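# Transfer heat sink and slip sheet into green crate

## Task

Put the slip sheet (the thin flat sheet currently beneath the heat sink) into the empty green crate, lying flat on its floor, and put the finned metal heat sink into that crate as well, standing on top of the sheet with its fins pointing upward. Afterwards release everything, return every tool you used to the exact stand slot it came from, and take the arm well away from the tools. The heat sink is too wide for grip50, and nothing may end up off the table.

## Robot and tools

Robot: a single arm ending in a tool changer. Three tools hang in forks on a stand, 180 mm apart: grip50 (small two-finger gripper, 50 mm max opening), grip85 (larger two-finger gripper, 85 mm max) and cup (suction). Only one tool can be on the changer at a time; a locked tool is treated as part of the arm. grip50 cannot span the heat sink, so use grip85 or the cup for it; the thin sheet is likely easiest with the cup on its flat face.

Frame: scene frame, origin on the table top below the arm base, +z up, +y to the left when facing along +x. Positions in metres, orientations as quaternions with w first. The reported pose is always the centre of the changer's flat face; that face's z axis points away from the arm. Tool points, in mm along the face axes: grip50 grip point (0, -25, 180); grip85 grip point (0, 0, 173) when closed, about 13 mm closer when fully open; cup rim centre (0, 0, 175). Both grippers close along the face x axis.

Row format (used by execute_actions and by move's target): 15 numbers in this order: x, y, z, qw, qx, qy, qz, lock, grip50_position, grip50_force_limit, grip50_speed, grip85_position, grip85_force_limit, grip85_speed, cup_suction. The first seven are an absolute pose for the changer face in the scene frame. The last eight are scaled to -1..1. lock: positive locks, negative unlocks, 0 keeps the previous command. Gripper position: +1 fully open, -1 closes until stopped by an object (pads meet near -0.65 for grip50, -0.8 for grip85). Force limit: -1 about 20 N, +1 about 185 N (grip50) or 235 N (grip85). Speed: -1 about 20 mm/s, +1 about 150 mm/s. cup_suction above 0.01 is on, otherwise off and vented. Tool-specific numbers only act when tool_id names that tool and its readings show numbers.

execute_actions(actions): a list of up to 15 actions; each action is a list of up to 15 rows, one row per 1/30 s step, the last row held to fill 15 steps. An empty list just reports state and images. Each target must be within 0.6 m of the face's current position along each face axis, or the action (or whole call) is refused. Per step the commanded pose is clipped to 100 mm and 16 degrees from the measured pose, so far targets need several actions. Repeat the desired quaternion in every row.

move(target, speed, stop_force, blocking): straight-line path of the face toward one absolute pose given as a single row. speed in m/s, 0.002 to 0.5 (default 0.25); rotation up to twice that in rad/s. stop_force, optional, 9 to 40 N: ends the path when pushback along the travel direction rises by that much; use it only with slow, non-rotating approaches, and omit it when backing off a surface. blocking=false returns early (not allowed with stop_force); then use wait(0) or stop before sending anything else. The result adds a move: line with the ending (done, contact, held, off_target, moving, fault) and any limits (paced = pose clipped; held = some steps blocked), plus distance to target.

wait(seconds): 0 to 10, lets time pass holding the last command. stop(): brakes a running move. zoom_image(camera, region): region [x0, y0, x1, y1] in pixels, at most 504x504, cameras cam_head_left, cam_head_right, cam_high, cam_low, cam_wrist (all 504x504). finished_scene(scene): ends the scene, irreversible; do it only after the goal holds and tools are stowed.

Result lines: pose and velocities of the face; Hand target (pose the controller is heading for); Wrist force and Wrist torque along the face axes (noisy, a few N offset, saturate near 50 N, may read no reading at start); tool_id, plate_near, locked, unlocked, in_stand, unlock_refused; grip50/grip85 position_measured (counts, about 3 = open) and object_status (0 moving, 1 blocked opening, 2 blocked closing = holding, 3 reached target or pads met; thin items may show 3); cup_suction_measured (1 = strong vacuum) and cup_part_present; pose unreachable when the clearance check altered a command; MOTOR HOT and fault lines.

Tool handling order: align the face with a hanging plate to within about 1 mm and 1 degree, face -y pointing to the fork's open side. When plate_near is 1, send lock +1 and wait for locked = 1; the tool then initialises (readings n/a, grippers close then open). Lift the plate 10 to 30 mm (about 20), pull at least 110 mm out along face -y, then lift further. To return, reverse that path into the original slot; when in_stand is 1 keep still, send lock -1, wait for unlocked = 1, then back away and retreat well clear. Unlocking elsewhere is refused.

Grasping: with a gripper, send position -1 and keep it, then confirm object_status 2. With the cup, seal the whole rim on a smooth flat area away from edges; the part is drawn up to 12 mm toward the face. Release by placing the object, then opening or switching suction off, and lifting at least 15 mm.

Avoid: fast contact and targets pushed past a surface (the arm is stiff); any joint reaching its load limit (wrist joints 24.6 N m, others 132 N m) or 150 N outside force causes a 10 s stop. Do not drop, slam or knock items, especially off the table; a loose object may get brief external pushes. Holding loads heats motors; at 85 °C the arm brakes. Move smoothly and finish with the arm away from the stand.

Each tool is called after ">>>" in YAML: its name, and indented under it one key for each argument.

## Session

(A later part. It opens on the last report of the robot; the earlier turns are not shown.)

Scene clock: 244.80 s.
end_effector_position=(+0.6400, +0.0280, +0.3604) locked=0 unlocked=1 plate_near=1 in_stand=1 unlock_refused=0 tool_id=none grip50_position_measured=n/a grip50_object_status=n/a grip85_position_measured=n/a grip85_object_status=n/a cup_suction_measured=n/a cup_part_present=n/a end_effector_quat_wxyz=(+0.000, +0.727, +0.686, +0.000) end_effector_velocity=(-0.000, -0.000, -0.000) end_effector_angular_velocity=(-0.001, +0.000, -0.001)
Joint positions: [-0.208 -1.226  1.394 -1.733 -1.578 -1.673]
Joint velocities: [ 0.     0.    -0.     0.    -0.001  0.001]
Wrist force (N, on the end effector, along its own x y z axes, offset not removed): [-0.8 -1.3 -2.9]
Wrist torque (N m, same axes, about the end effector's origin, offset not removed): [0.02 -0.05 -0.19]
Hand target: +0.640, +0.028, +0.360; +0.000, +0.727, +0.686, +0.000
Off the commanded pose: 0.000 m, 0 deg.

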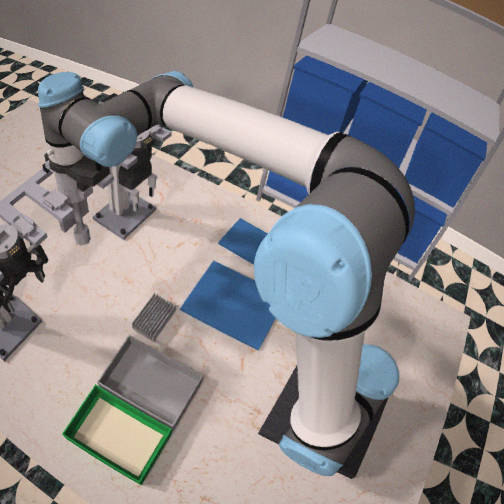

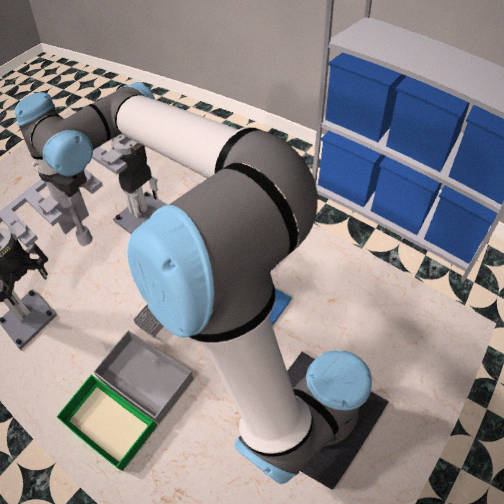

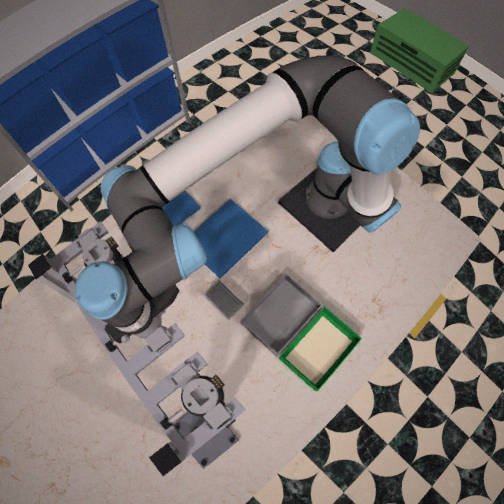

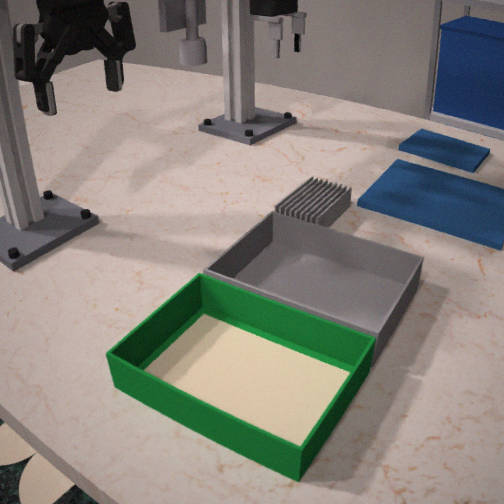

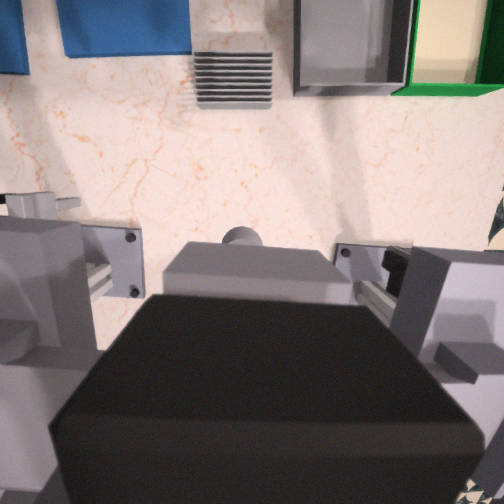

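>>> move:
  target: [0.640,0.028,0.385,0,0.7273,0.6863,0,0,1,0,0,1,-0.5,0,-1]
  speed: 0.04

>>> move:
  target: [0.6504,0.2077,0.38,0,0.7273,0.6863,0,0,1,0,0,1,-0.5,0,-1]
  speed: 0.15

>>> move:
  target: [0.6504,0.2077,0.366,0,0.7273,0.6863,0,0,1,0,0,1,-0.5,0,-1]
  speed: 0.02

>>> move:
  target: [0.6504,0.2077,0.3595,0,0.7273,0.6863,0,0,1,0,0,1,-0.5,0,-1]
  speed: 0.004
  stop_force: 10

Scene clock: 260.20 s.
end_effector_position=(+0.6400, +0.0280, +0.3848) locked=0 unlocked=1 plate_near=0 in_stand=0 unlock_refused=0 tool_id=none grip50_position_measured=n/a grip50_object_status=n/a grip85_position_measured=n/a grip85_object_status=n/a cup_suction_measured=n/a cup_part_present=n/a end_effector_quat_wxyz=(+0.000, +0.727, +0.686, +0.000) end_effector_velocity=(+0.000, +0.000, +0.002) end_effector_angular_velocity=(+0.001, +0.001, -0.000)
Joint positions: [-0.208 -1.234  1.341 -1.673 -1.578 -1.673]
Joint velocities: [ 0.    -0.    -0.005  0.005  0.001  0.   ]
Wrist force (N, on the end effector, along its own x y z axes, offset not removed): [0.2 -1.4 -3.2]
Wrist torque (N m, same axes, about the end effector's origin, offset not removed): [0.02 0.00 -0.13]
Hand target: +0.640, +0.028, +0.385; +0.000, +0.727, +0.686, +0.000
Off the commanded pose: 0.000 m, 0 deg.
move: done

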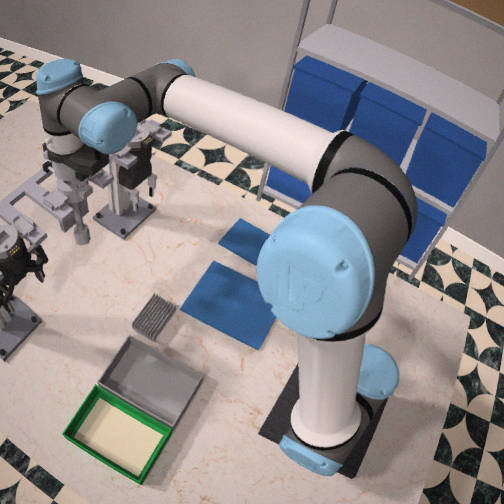

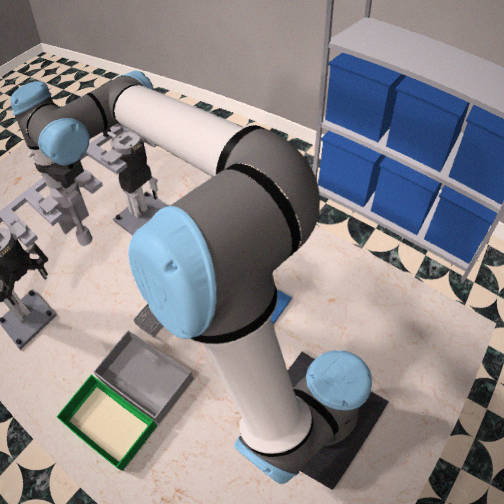

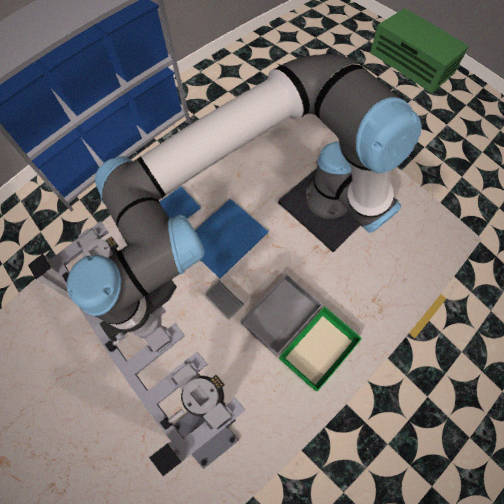

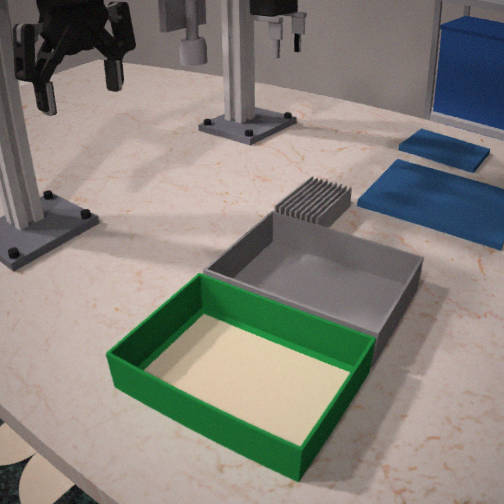

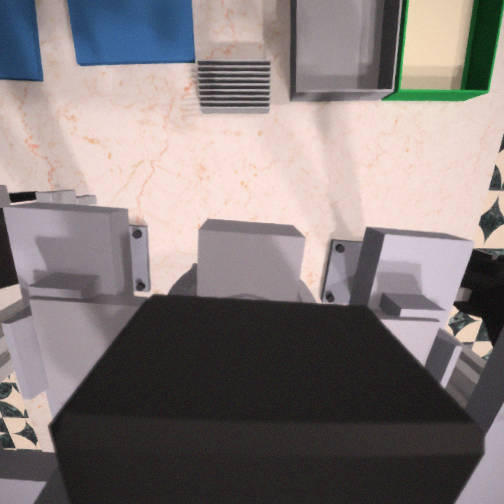

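Scene clock: 261.90 s.
end_effector_position=(+0.6505, +0.2075, +0.3800) locked=0 unlocked=1 plate_near=0 in_stand=0 unlock_refused=0 tool_id=none grip50_position_measured=n/a grip50_object_status=n/a grip85_position_measured=n/a grip85_object_status=n/a cup_suction_measured=n/a cup_part_present=n/a end_effector_quat_wxyz=(+0.000, +0.727, +0.686, -0.000) end_effector_velocity=(+0.001, +0.002, -0.000) end_effector_angular_velocity=(-0.001, +0.001, -0.001)
Joint positions: [ 0.069 -1.126  1.203 -1.641 -1.577 -1.396]
Joint velocities: [ 0.003  0.003 -0.004  0.002 -0.001  0.004]
Wrist force (N, on the end effector, along its own x y z axes, offset not removed): [1.6 2.7 -3.6]
Wrist torque (N m, same axes, about the end effector's origin, offset not removed): [0.25 -0.05 -0.29]
Hand target: +0.650, +0.208, +0.380; +0.000, +0.727, +0.686, -0.000
Off the commanded pose: 0.000 m, 0 deg.
move: done

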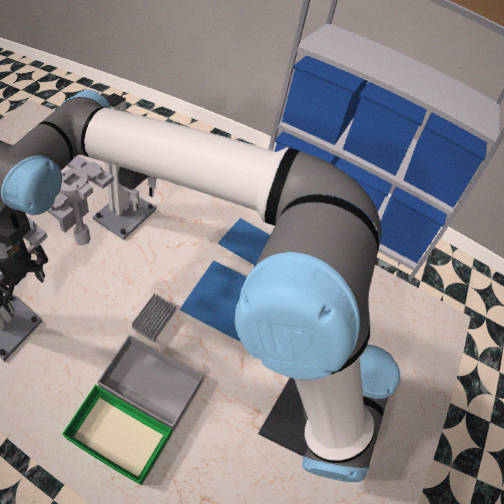

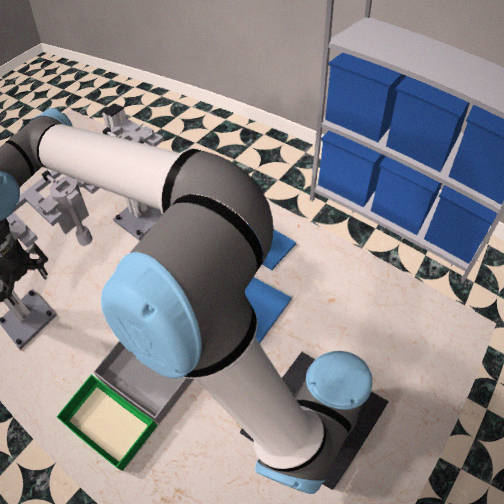

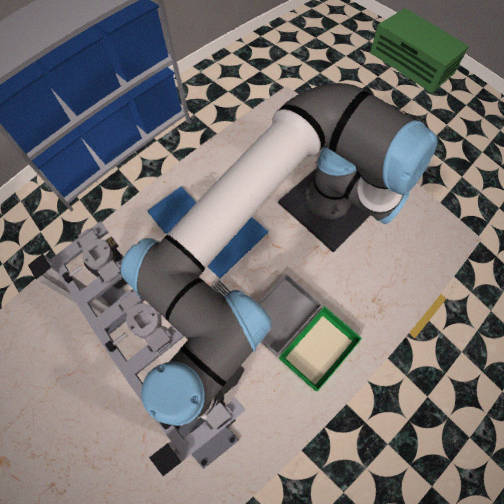

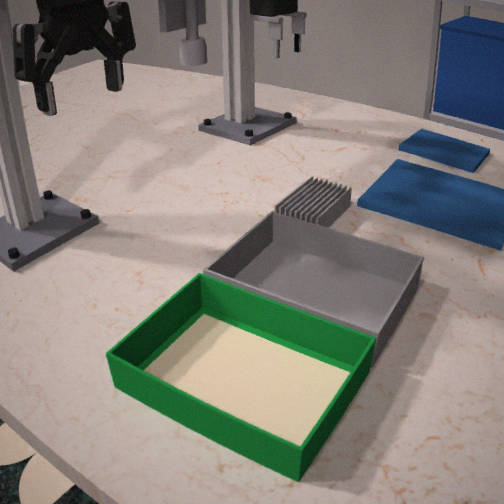

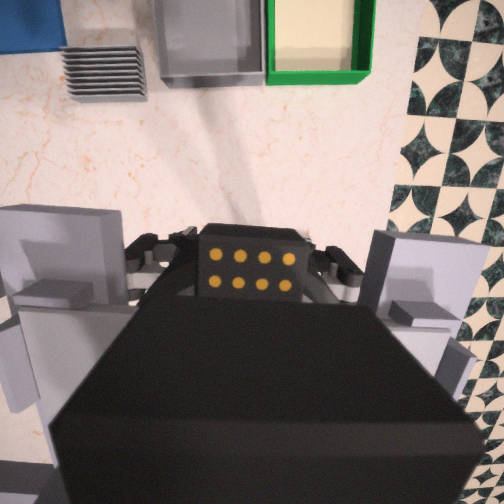

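Scene clock: 262.90 s.
end_effector_position=(+0.6504, +0.2077, +0.3662) locked=0 unlocked=1 plate_near=0 in_stand=0 unlock_refused=0 tool_id=none grip50_position_measured=n/a grip50_object_status=n/a grip85_position_measured=n/a grip85_object_status=n/a cup_suction_measured=n/a cup_part_present=n/a end_effector_quat_wxyz=(-0.000, +0.727, +0.686, -0.000) end_effector_velocity=(+0.000, +0.000, -0.002) end_effector_angular_velocity=(+0.000, +0.000, -0.001)
Joint positions: [ 0.069 -1.123  1.234 -1.675 -1.576 -1.396]
Joint velocities: [-0.     0.001  0.004 -0.005  0.     0.001]
Wrist force (N, on the end effector, along its own x y z axes, offset not removed): [-1.6 -0.1 -0.8]
Wrist torque (N m, same axes, about the end effector's origin, offset not removed): [0.06 0.21 -0.22]
Hand target: +0.650, +0.208, +0.366; -0.000, +0.727, +0.686, -0.000
Off the commanded pose: 0.000 m, 0 deg.
move: done

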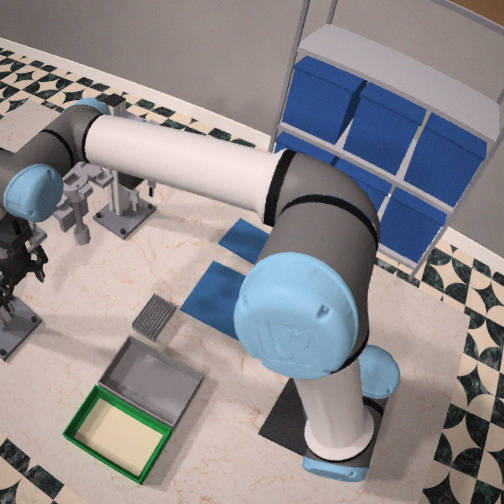

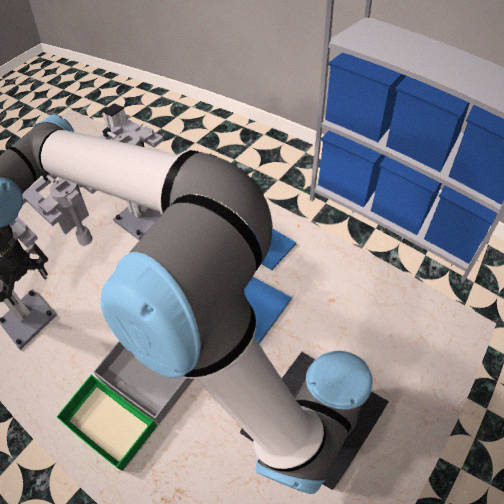

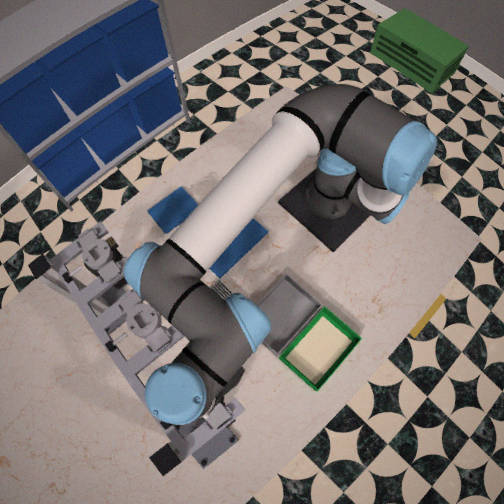

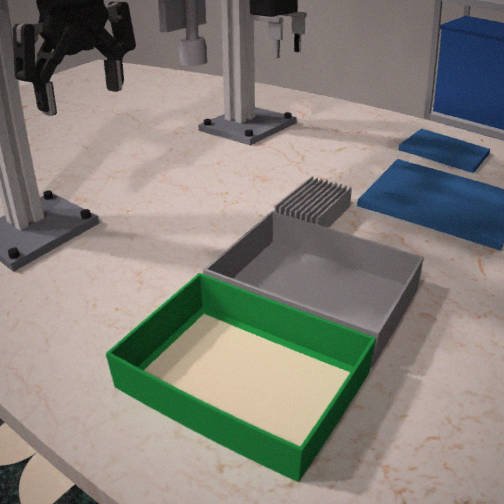

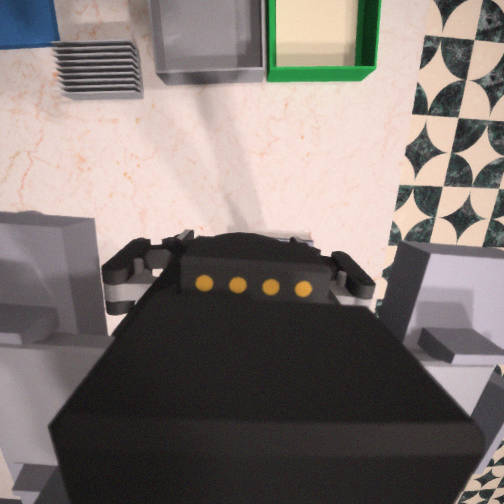

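Scene clock: 264.80 s.
end_effector_position=(+0.6504, +0.2077, +0.3597) locked=0 unlocked=1 plate_near=1 in_stand=1 unlock_refused=0 tool_id=none grip50_position_measured=n/a grip50_object_status=n/a grip85_position_measured=n/a grip85_object_status=n/a cup_suction_measured=n/a cup_part_present=n/a end_effector_quat_wxyz=(+0.000, +0.727, +0.686, +0.000) end_effector_velocity=(-0.000, -0.000, -0.001) end_effector_angular_velocity=(-0.000, +0.000, +0.000)
Joint positions: [ 0.069 -1.121  1.248 -1.691 -1.576 -1.396]
Joint velocities: [-0.     0.     0.002 -0.001 -0.    -0.   ]
Wrist force (N, on the end effector, along its own x y z axes, offset not removed): [-0.8 -1.7 -11.7]
Wrist torque (N m, same axes, about the end effector's origin, offset not removed): [0.11 -0.23 -0.23]
Hand target: +0.650, +0.208, +0.360; -0.000, +0.727, +0.686, -0.000
Off the commanded pose: 0.000 m, 0 deg.
move: done

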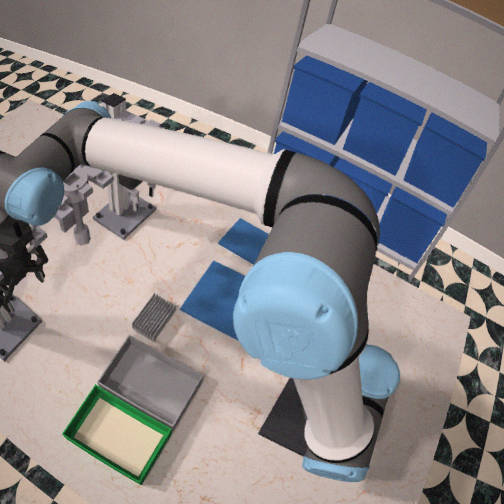

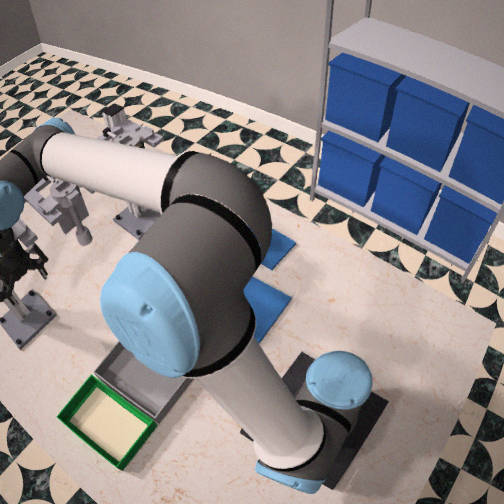

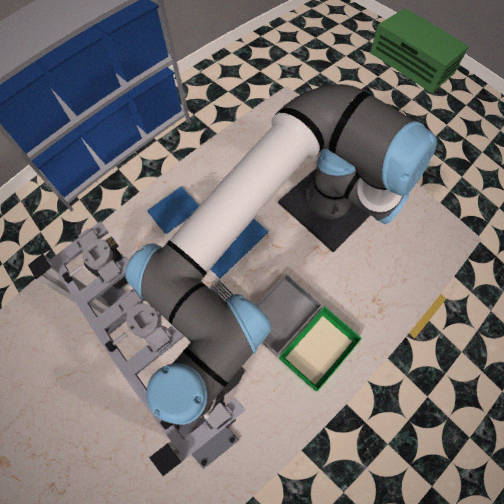

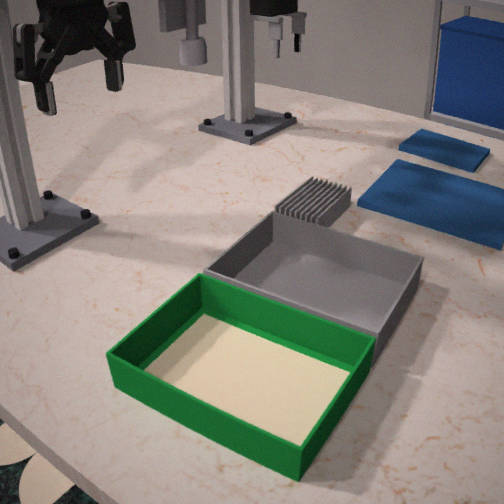

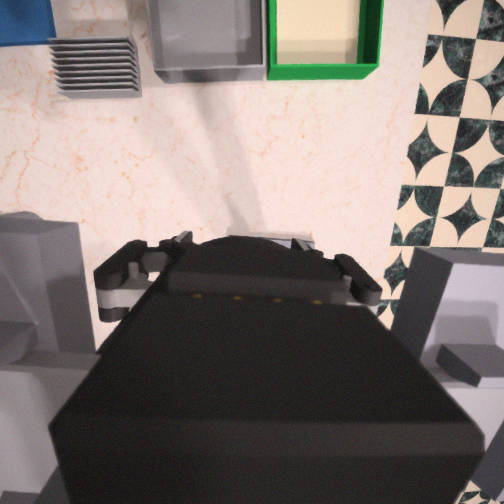

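>>> execute_actions:
  actions:
    - [[0.6504,0.2077,0.36,0,0.7273,0.6863,0,1,1,0,0,0.7,-0.5,0,-1]]
    - [[0.6504,0.2077,0.36,0,0.7273,0.6863,0,1,1,0,0,0.7,-0.5,0,-1]]
    - [[0.6504,0.2077,0.36,0,0.7273,0.6863,0,1,1,0,0,0.7,-0.5,0,-1]]

>>> move:
  target: [0.6504,0.2077,0.38,0,0.7273,0.6863,0,0,1,0,0,0.7,-0.5,0,-1]
  speed: 0.03

>>> move:
  target: [0.4907,0.217,0.38,0,0.7273,0.6863,0,0,1,0,0,0.7,-0.5,0,-1]
  speed: 0.12

>>> move:
  target: [0.46,0.015,0.25,0,-0.0148,0.9999,0,0,1,0,0,0.7,-0.5,0,-1]
  speed: 0.25

Scene clock: 272.60 s.
end_effector_position=(+0.6504, +0.2077, +0.3600) locked=1 unlocked=0 plate_near=1 in_stand=1 unlock_refused=0 tool_id=grip85 grip50_position_measured=n/a grip50_object_status=n/a grip85_position_measured=n/a grip85_object_status=n/a cup_suction_measured=n/a cup_part_present=n/a end_effector_quat_wxyz=(-0.000, +0.727, +0.686, -0.000) end_effector_velocity=(-0.000, +0.000, +0.000) end_effector_angular_velocity=(+0.001, +0.000, -0.000)
Joint positions: [ 0.069 -1.121  1.247 -1.69  -1.576 -1.396]
Joint velocities: [ 0.    -0.     0.     0.     0.001  0.   ]
Wrist force (N, on the end effector, along its own x y z axes, offset not removed): [-0.7 1.8 -7.0]
Wrist torque (N m, same axes, about the end effector's origin, offset not removed): [-0.08 0.05 -0.27]
Hand target: +0.650, +0.208, +0.360; -0.000, +0.727, +0.686, -0.000
Off the commanded pose: 0.000 m, 0 deg.

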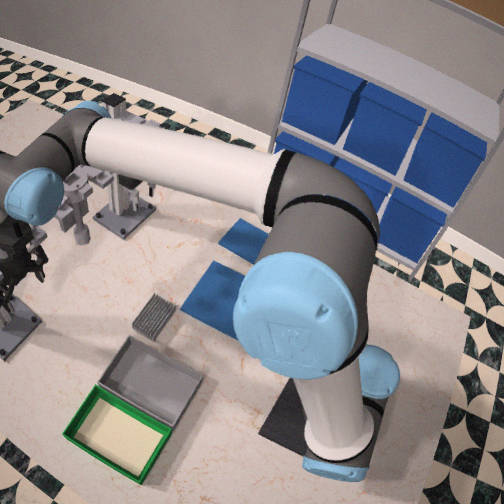

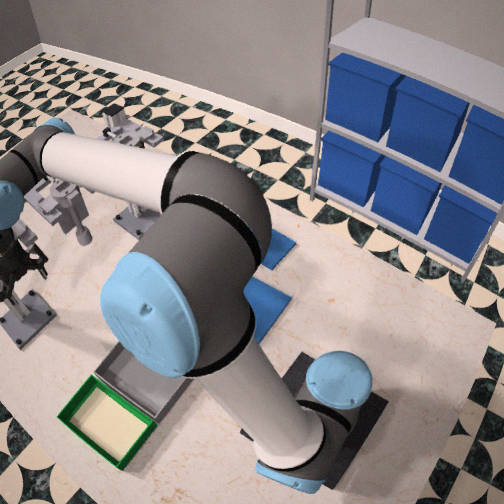

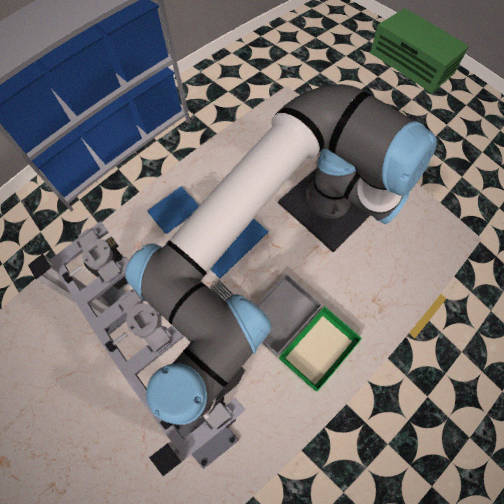

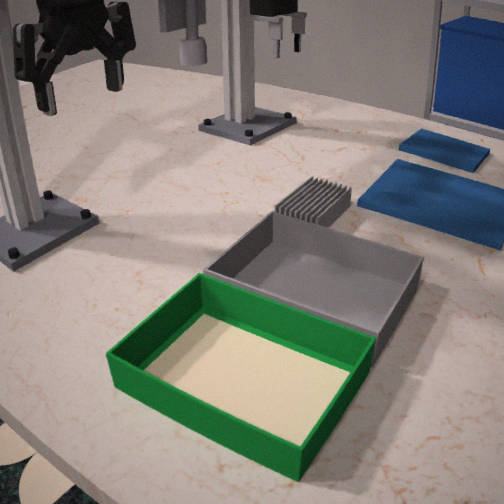

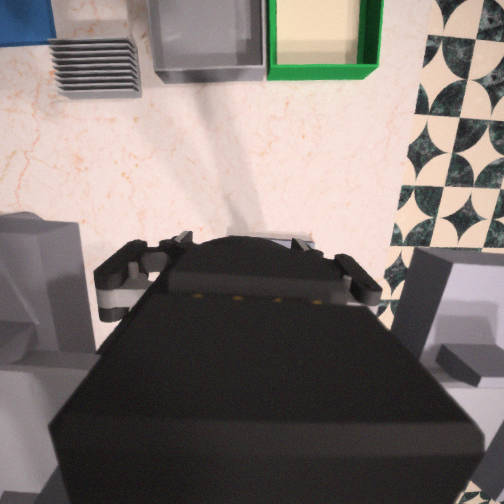

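Scene clock: 273.60 s.
end_effector_position=(+0.6504, +0.2077, +0.3798) locked=1 unlocked=0 plate_near=1 in_stand=0 unlock_refused=0 tool_id=grip85 grip50_position_measured=n/a grip50_object_status=n/a grip85_position_measured=n/a grip85_object_status=n/a cup_suction_measured=n/a cup_part_present=n/a end_effector_quat_wxyz=(+0.000, +0.727, +0.686, +0.000) end_effector_velocity=(+0.000, +0.000, +0.002) end_effector_angular_velocity=(+0.000, +0.000, +0.000)
Joint positions: [ 0.069 -1.125  1.203 -1.642 -1.576 -1.396]
Joint velocities: [ 0.     0.    -0.005  0.005  0.     0.   ]
Wrist force (N, on the end effector, along its own x y z axes, offset not removed): [1.3 -1.3 -4.4]
Wrist torque (N m, same axes, about the end effector's origin, offset not removed): [0.00 0.01 -0.17]
Hand target: +0.650, +0.208, +0.380; +0.000, +0.727, +0.686, +0.000
Off the commanded pose: 0.000 m, 0 deg.
move: done

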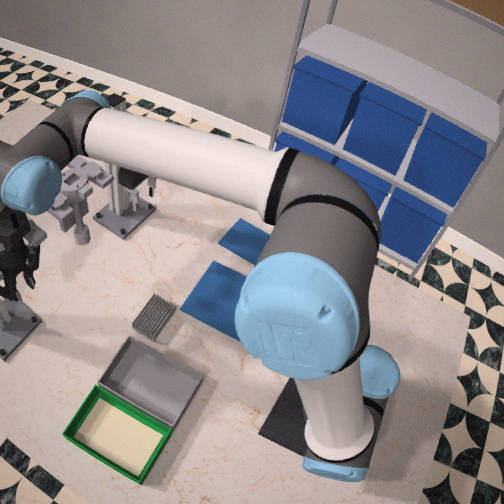

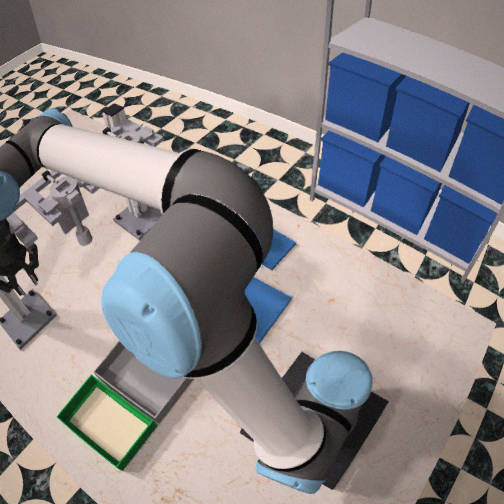

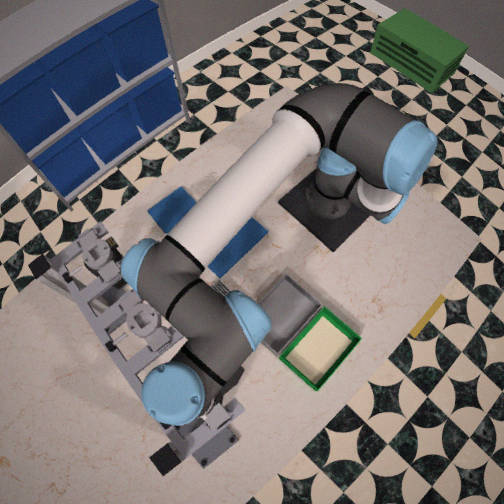

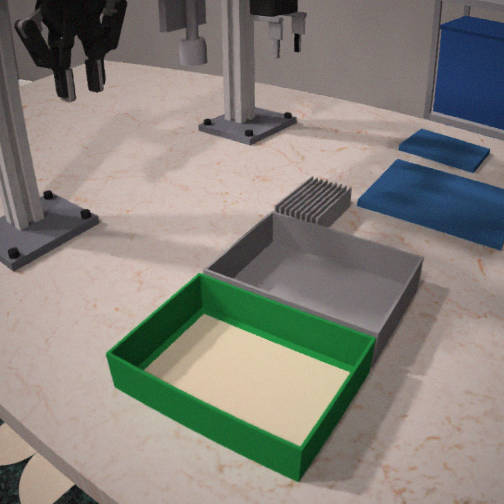

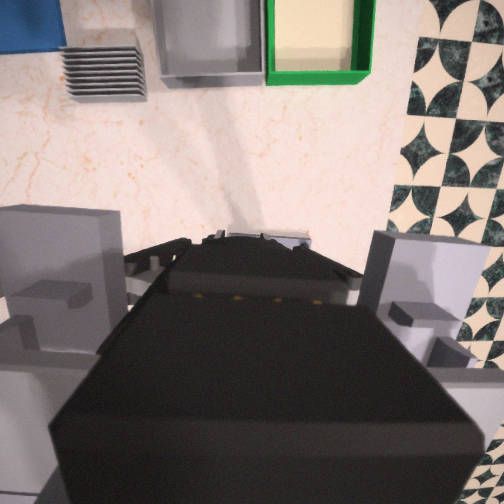

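Scene clock: 275.43 s.
end_effector_position=(+0.4908, +0.2170, +0.3801) locked=1 unlocked=0 plate_near=1 in_stand=0 unlock_refused=0 tool_id=grip85 grip50_position_measured=n/a grip50_object_status=n/a grip85_position_measured=n/a grip85_object_status=n/a cup_suction_measured=n/a cup_part_present=n/a end_effector_quat_wxyz=(+0.000, +0.727, +0.686, -0.000) end_effector_velocity=(-0.002, -0.000, +0.000) end_effector_angular_velocity=(-0.001, +0.000, -0.001)
Joint positions: [ 0.123 -1.48   1.657 -1.74  -1.576 -1.342]
Joint velocities: [ 0.001 -0.005  0.005  0.    -0.001  0.001]
Wrist force (N, on the end effector, along its own x y z axes, offset not removed): [1.3 -0.7 -0.5]
Wrist torque (N m, same axes, about the end effector's origin, offset not removed): [0.12 -0.01 -0.32]
Hand target: +0.491, +0.217, +0.380; +0.000, +0.727, +0.686, -0.000
Off the commanded pose: 0.000 m, 0 deg.
move: done

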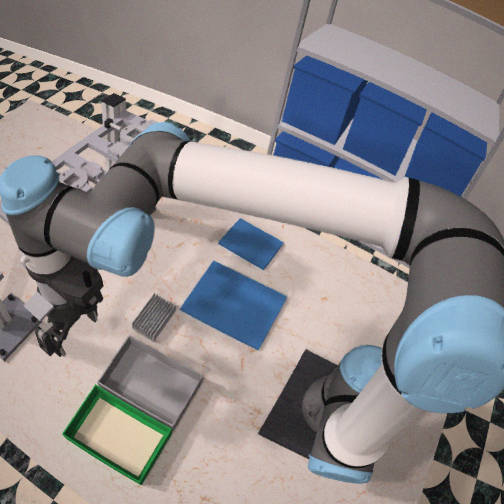

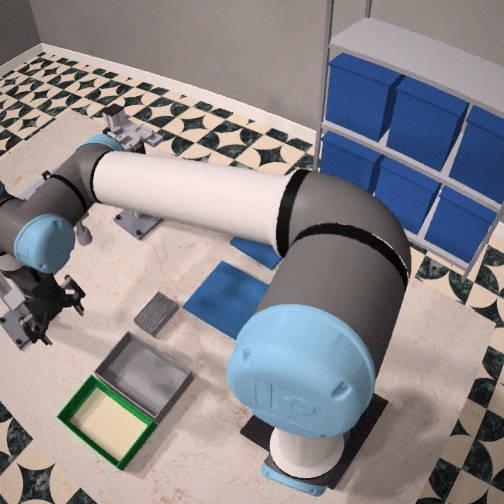

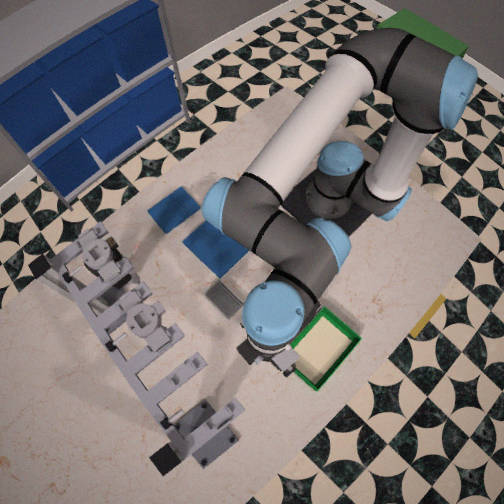

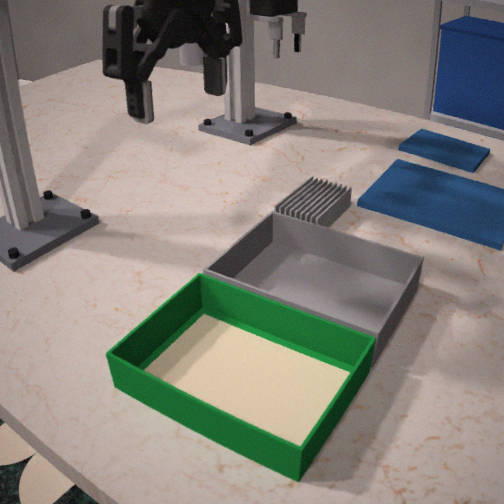

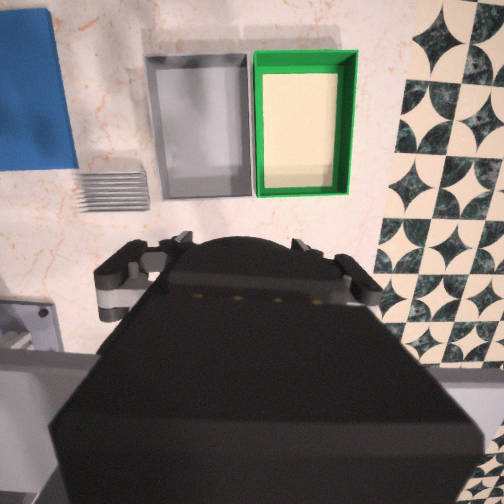

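Scene clock: 279.27 s.
end_effector_position=(+0.4596, +0.0152, +0.2502) locked=1 unlocked=0 plate_near=1 in_stand=0 unlock_refused=0 tool_id=grip85 grip50_position_measured=n/a grip50_object_status=n/a grip85_position_measured=41 grip85_object_status=3 cup_suction_measured=n/a cup_part_present=n/a end_effector_quat_wxyz=(-0.000, -0.014, +1.000, +0.000) end_effector_velocity=(-0.000, -0.001, -0.000) end_effector_angular_velocity=(+0.001, -0.001, +0.009)
Joint positions: [-0.302 -1.558  2.091 -2.099 -1.578 -3.425]
Joint velocities: [-0.003 -0.     0.002 -0.003  0.002 -0.012]
Wrist force (N, on the end effector, along its own x y z axes, offset not removed): [-1.0 -2.2 -3.9]
Wrist torque (N m, same axes, about the end effector's origin, offset not removed): [-0.16 0.12 -0.23]
Hand target: +0.460, +0.015, +0.250; -0.000, -0.015, +1.000, +0.000
Off the commanded pose: 0.000 m, 0 deg.
move: done

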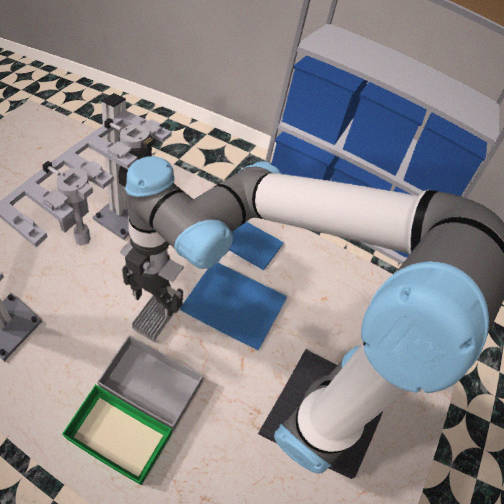

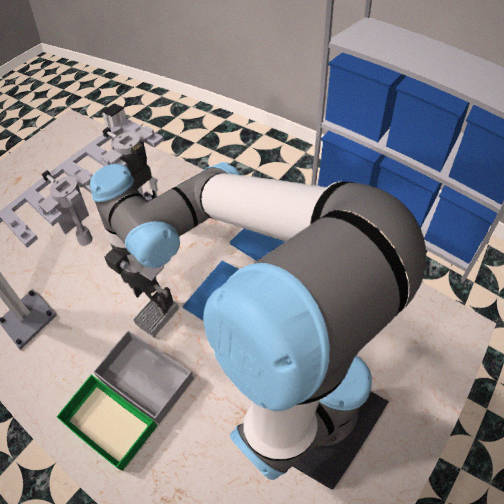

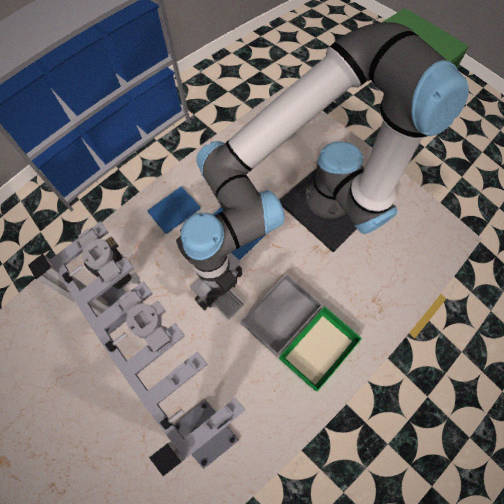

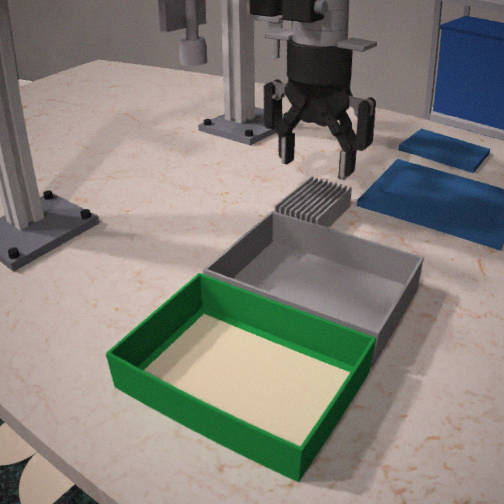

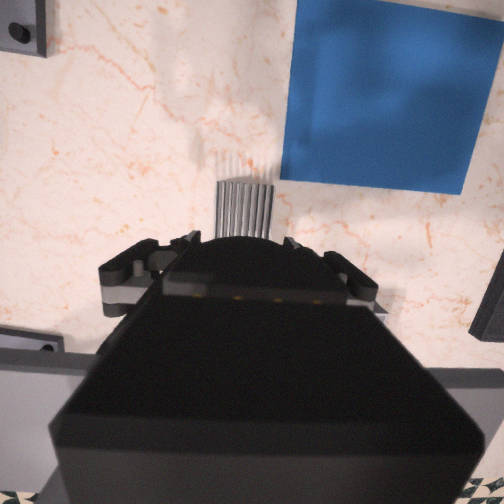

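>>> move:
  target: [0.46,0.015,0.193,0,-0.0148,0.9999,0,0,1,0,0,0.7,-0.5,0,-1]
  speed: 0.02
  stop_force: 10

>>> move:
  target: [0.46,0.015,0.193,0,-0.0148,0.9999,0,0,1,0,0,-1,-0.5,-0.5,-1]
  speed: 0.02

Scene clock: 287.03 s.
end_effector_position=(+0.4599, +0.0150, +0.1933) locked=1 unlocked=0 plate_near=1 in_stand=0 unlock_refused=0 tool_id=grip85 grip50_position_measured=n/a grip50_object_status=n/a grip85_position_measured=41 grip85_object_status=3 cup_suction_measured=n/a cup_part_present=n/a end_effector_quat_wxyz=(-0.000, -0.015, +1.000, +0.000) end_effector_velocity=(+0.000, +0.000, -0.002) end_effector_angular_velocity=(+0.000, -0.000, +0.000)
Joint positions: [-0.303 -1.467  2.171 -2.271 -1.579 -3.427]
Joint velocities: [-0.     0.003  0.002 -0.006  0.    -0.   ]
Wrist force (N, on the end effector, along its own x y z axes, offset not removed): [0.5 1.1 -3.5]
Wrist torque (N m, same axes, about the end effector's origin, offset not removed): [0.09 -0.01 -0.32]
Hand target: +0.460, +0.015, +0.193; -0.000, -0.015, +1.000, +0.000
Off the commanded pose: 0.000 m, 0 deg.
move: done

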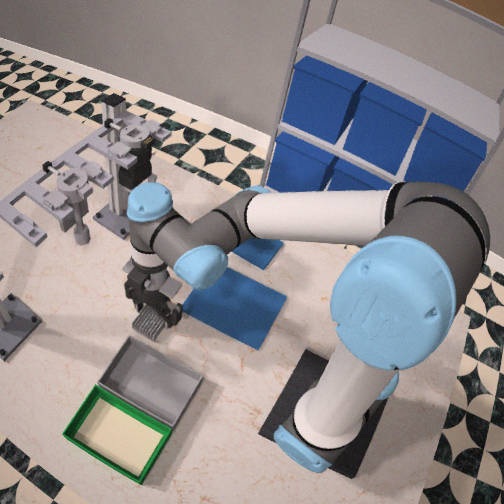

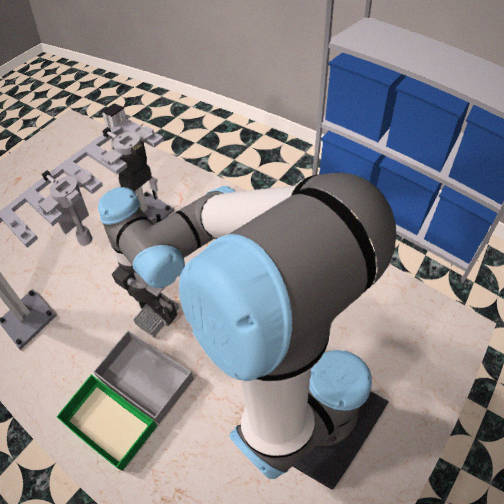

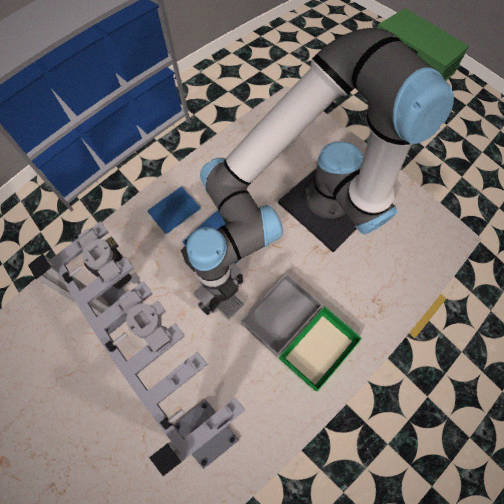

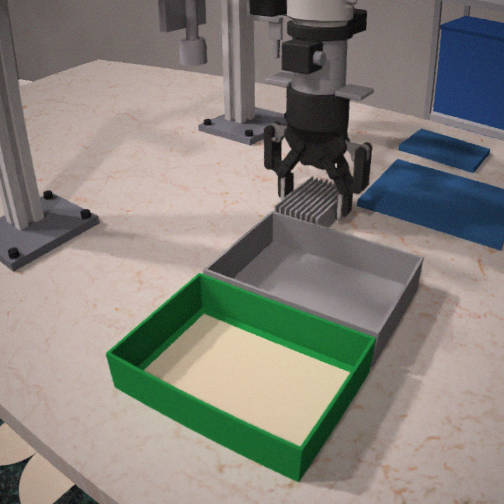

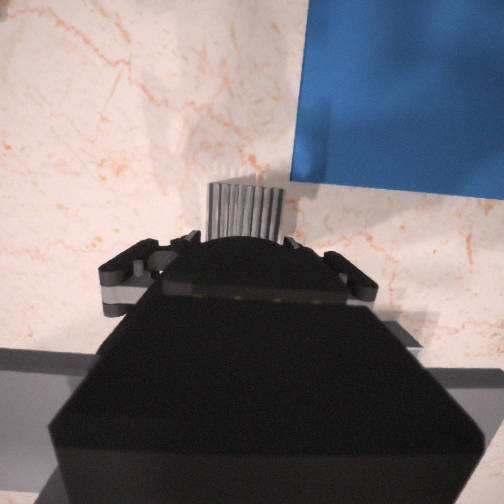

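Scene clock: 287.73 s.
end_effector_position=(+0.4600, +0.0150, +0.1931) locked=1 unlocked=0 plate_near=1 in_stand=0 unlock_refused=0 tool_id=grip85 grip50_position_measured=n/a grip50_object_status=n/a grip85_position_measured=80 grip85_object_status=2 cup_suction_measured=n/a cup_part_present=n/a end_effector_quat_wxyz=(+0.000, -0.015, +1.000, -0.000) end_effector_velocity=(+0.000, +0.000, -0.000) end_effector_angular_velocity=(+0.000, -0.000, -0.000)
Joint positions: [-0.303 -1.466  2.171 -2.272 -1.579 -3.427]
Joint velocities: [-0.     0.001  0.    -0.001  0.     0.   ]
Wrist force (N, on the end effector, along its own x y z axes, offset not removed): [10.5 1.6 -40.8]
Wrist torque (N m, same axes, about the end effector's origin, offset not removed): [-0.45 2.36 -0.17]
Hand target: +0.460, +0.015, +0.193; -0.000, -0.015, +1.000, +0.000
Off the commanded pose: 0.000 m, 0 deg.
move: done

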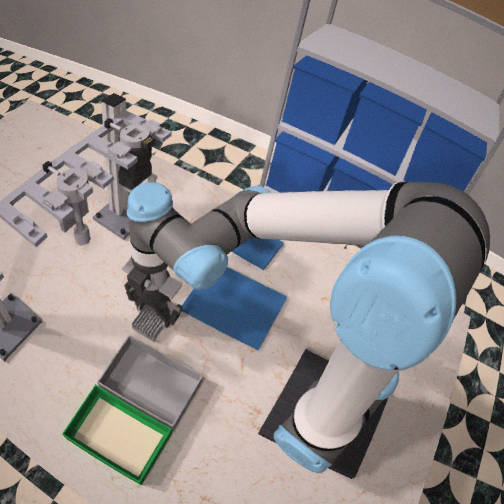

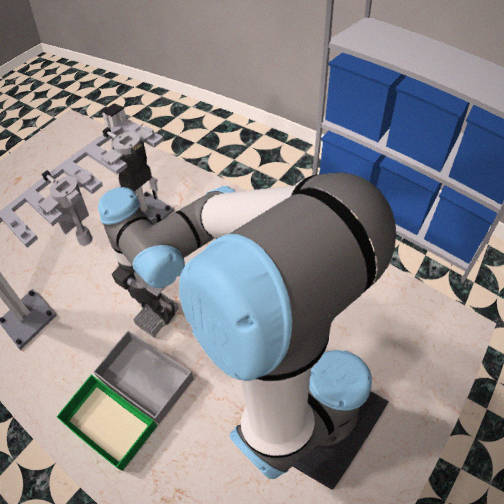

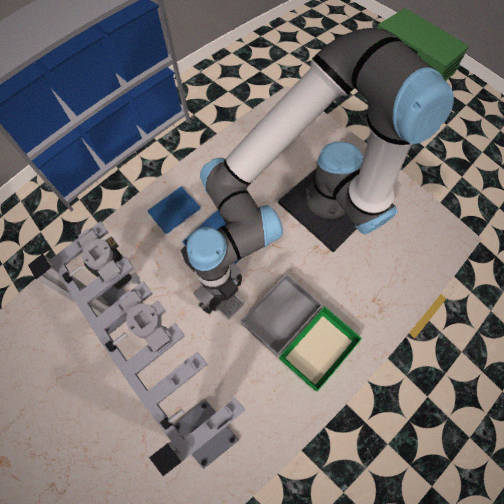

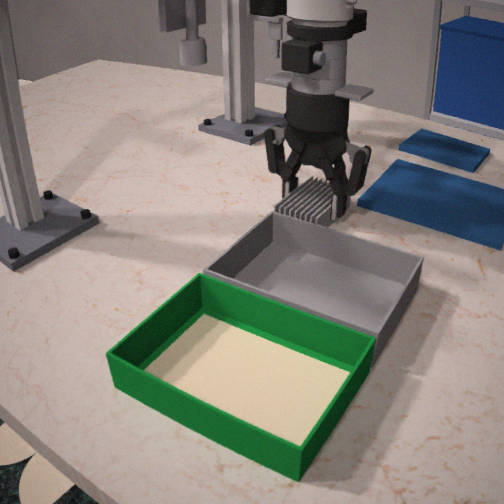

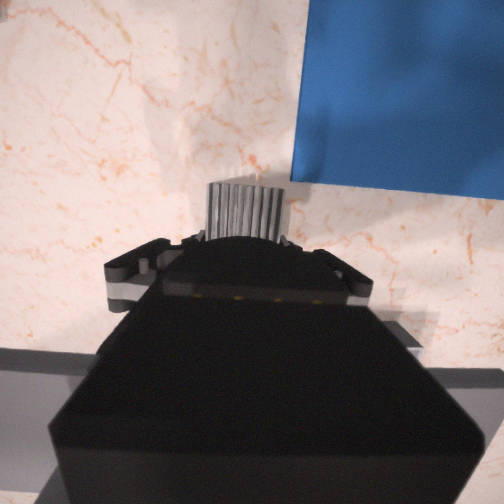

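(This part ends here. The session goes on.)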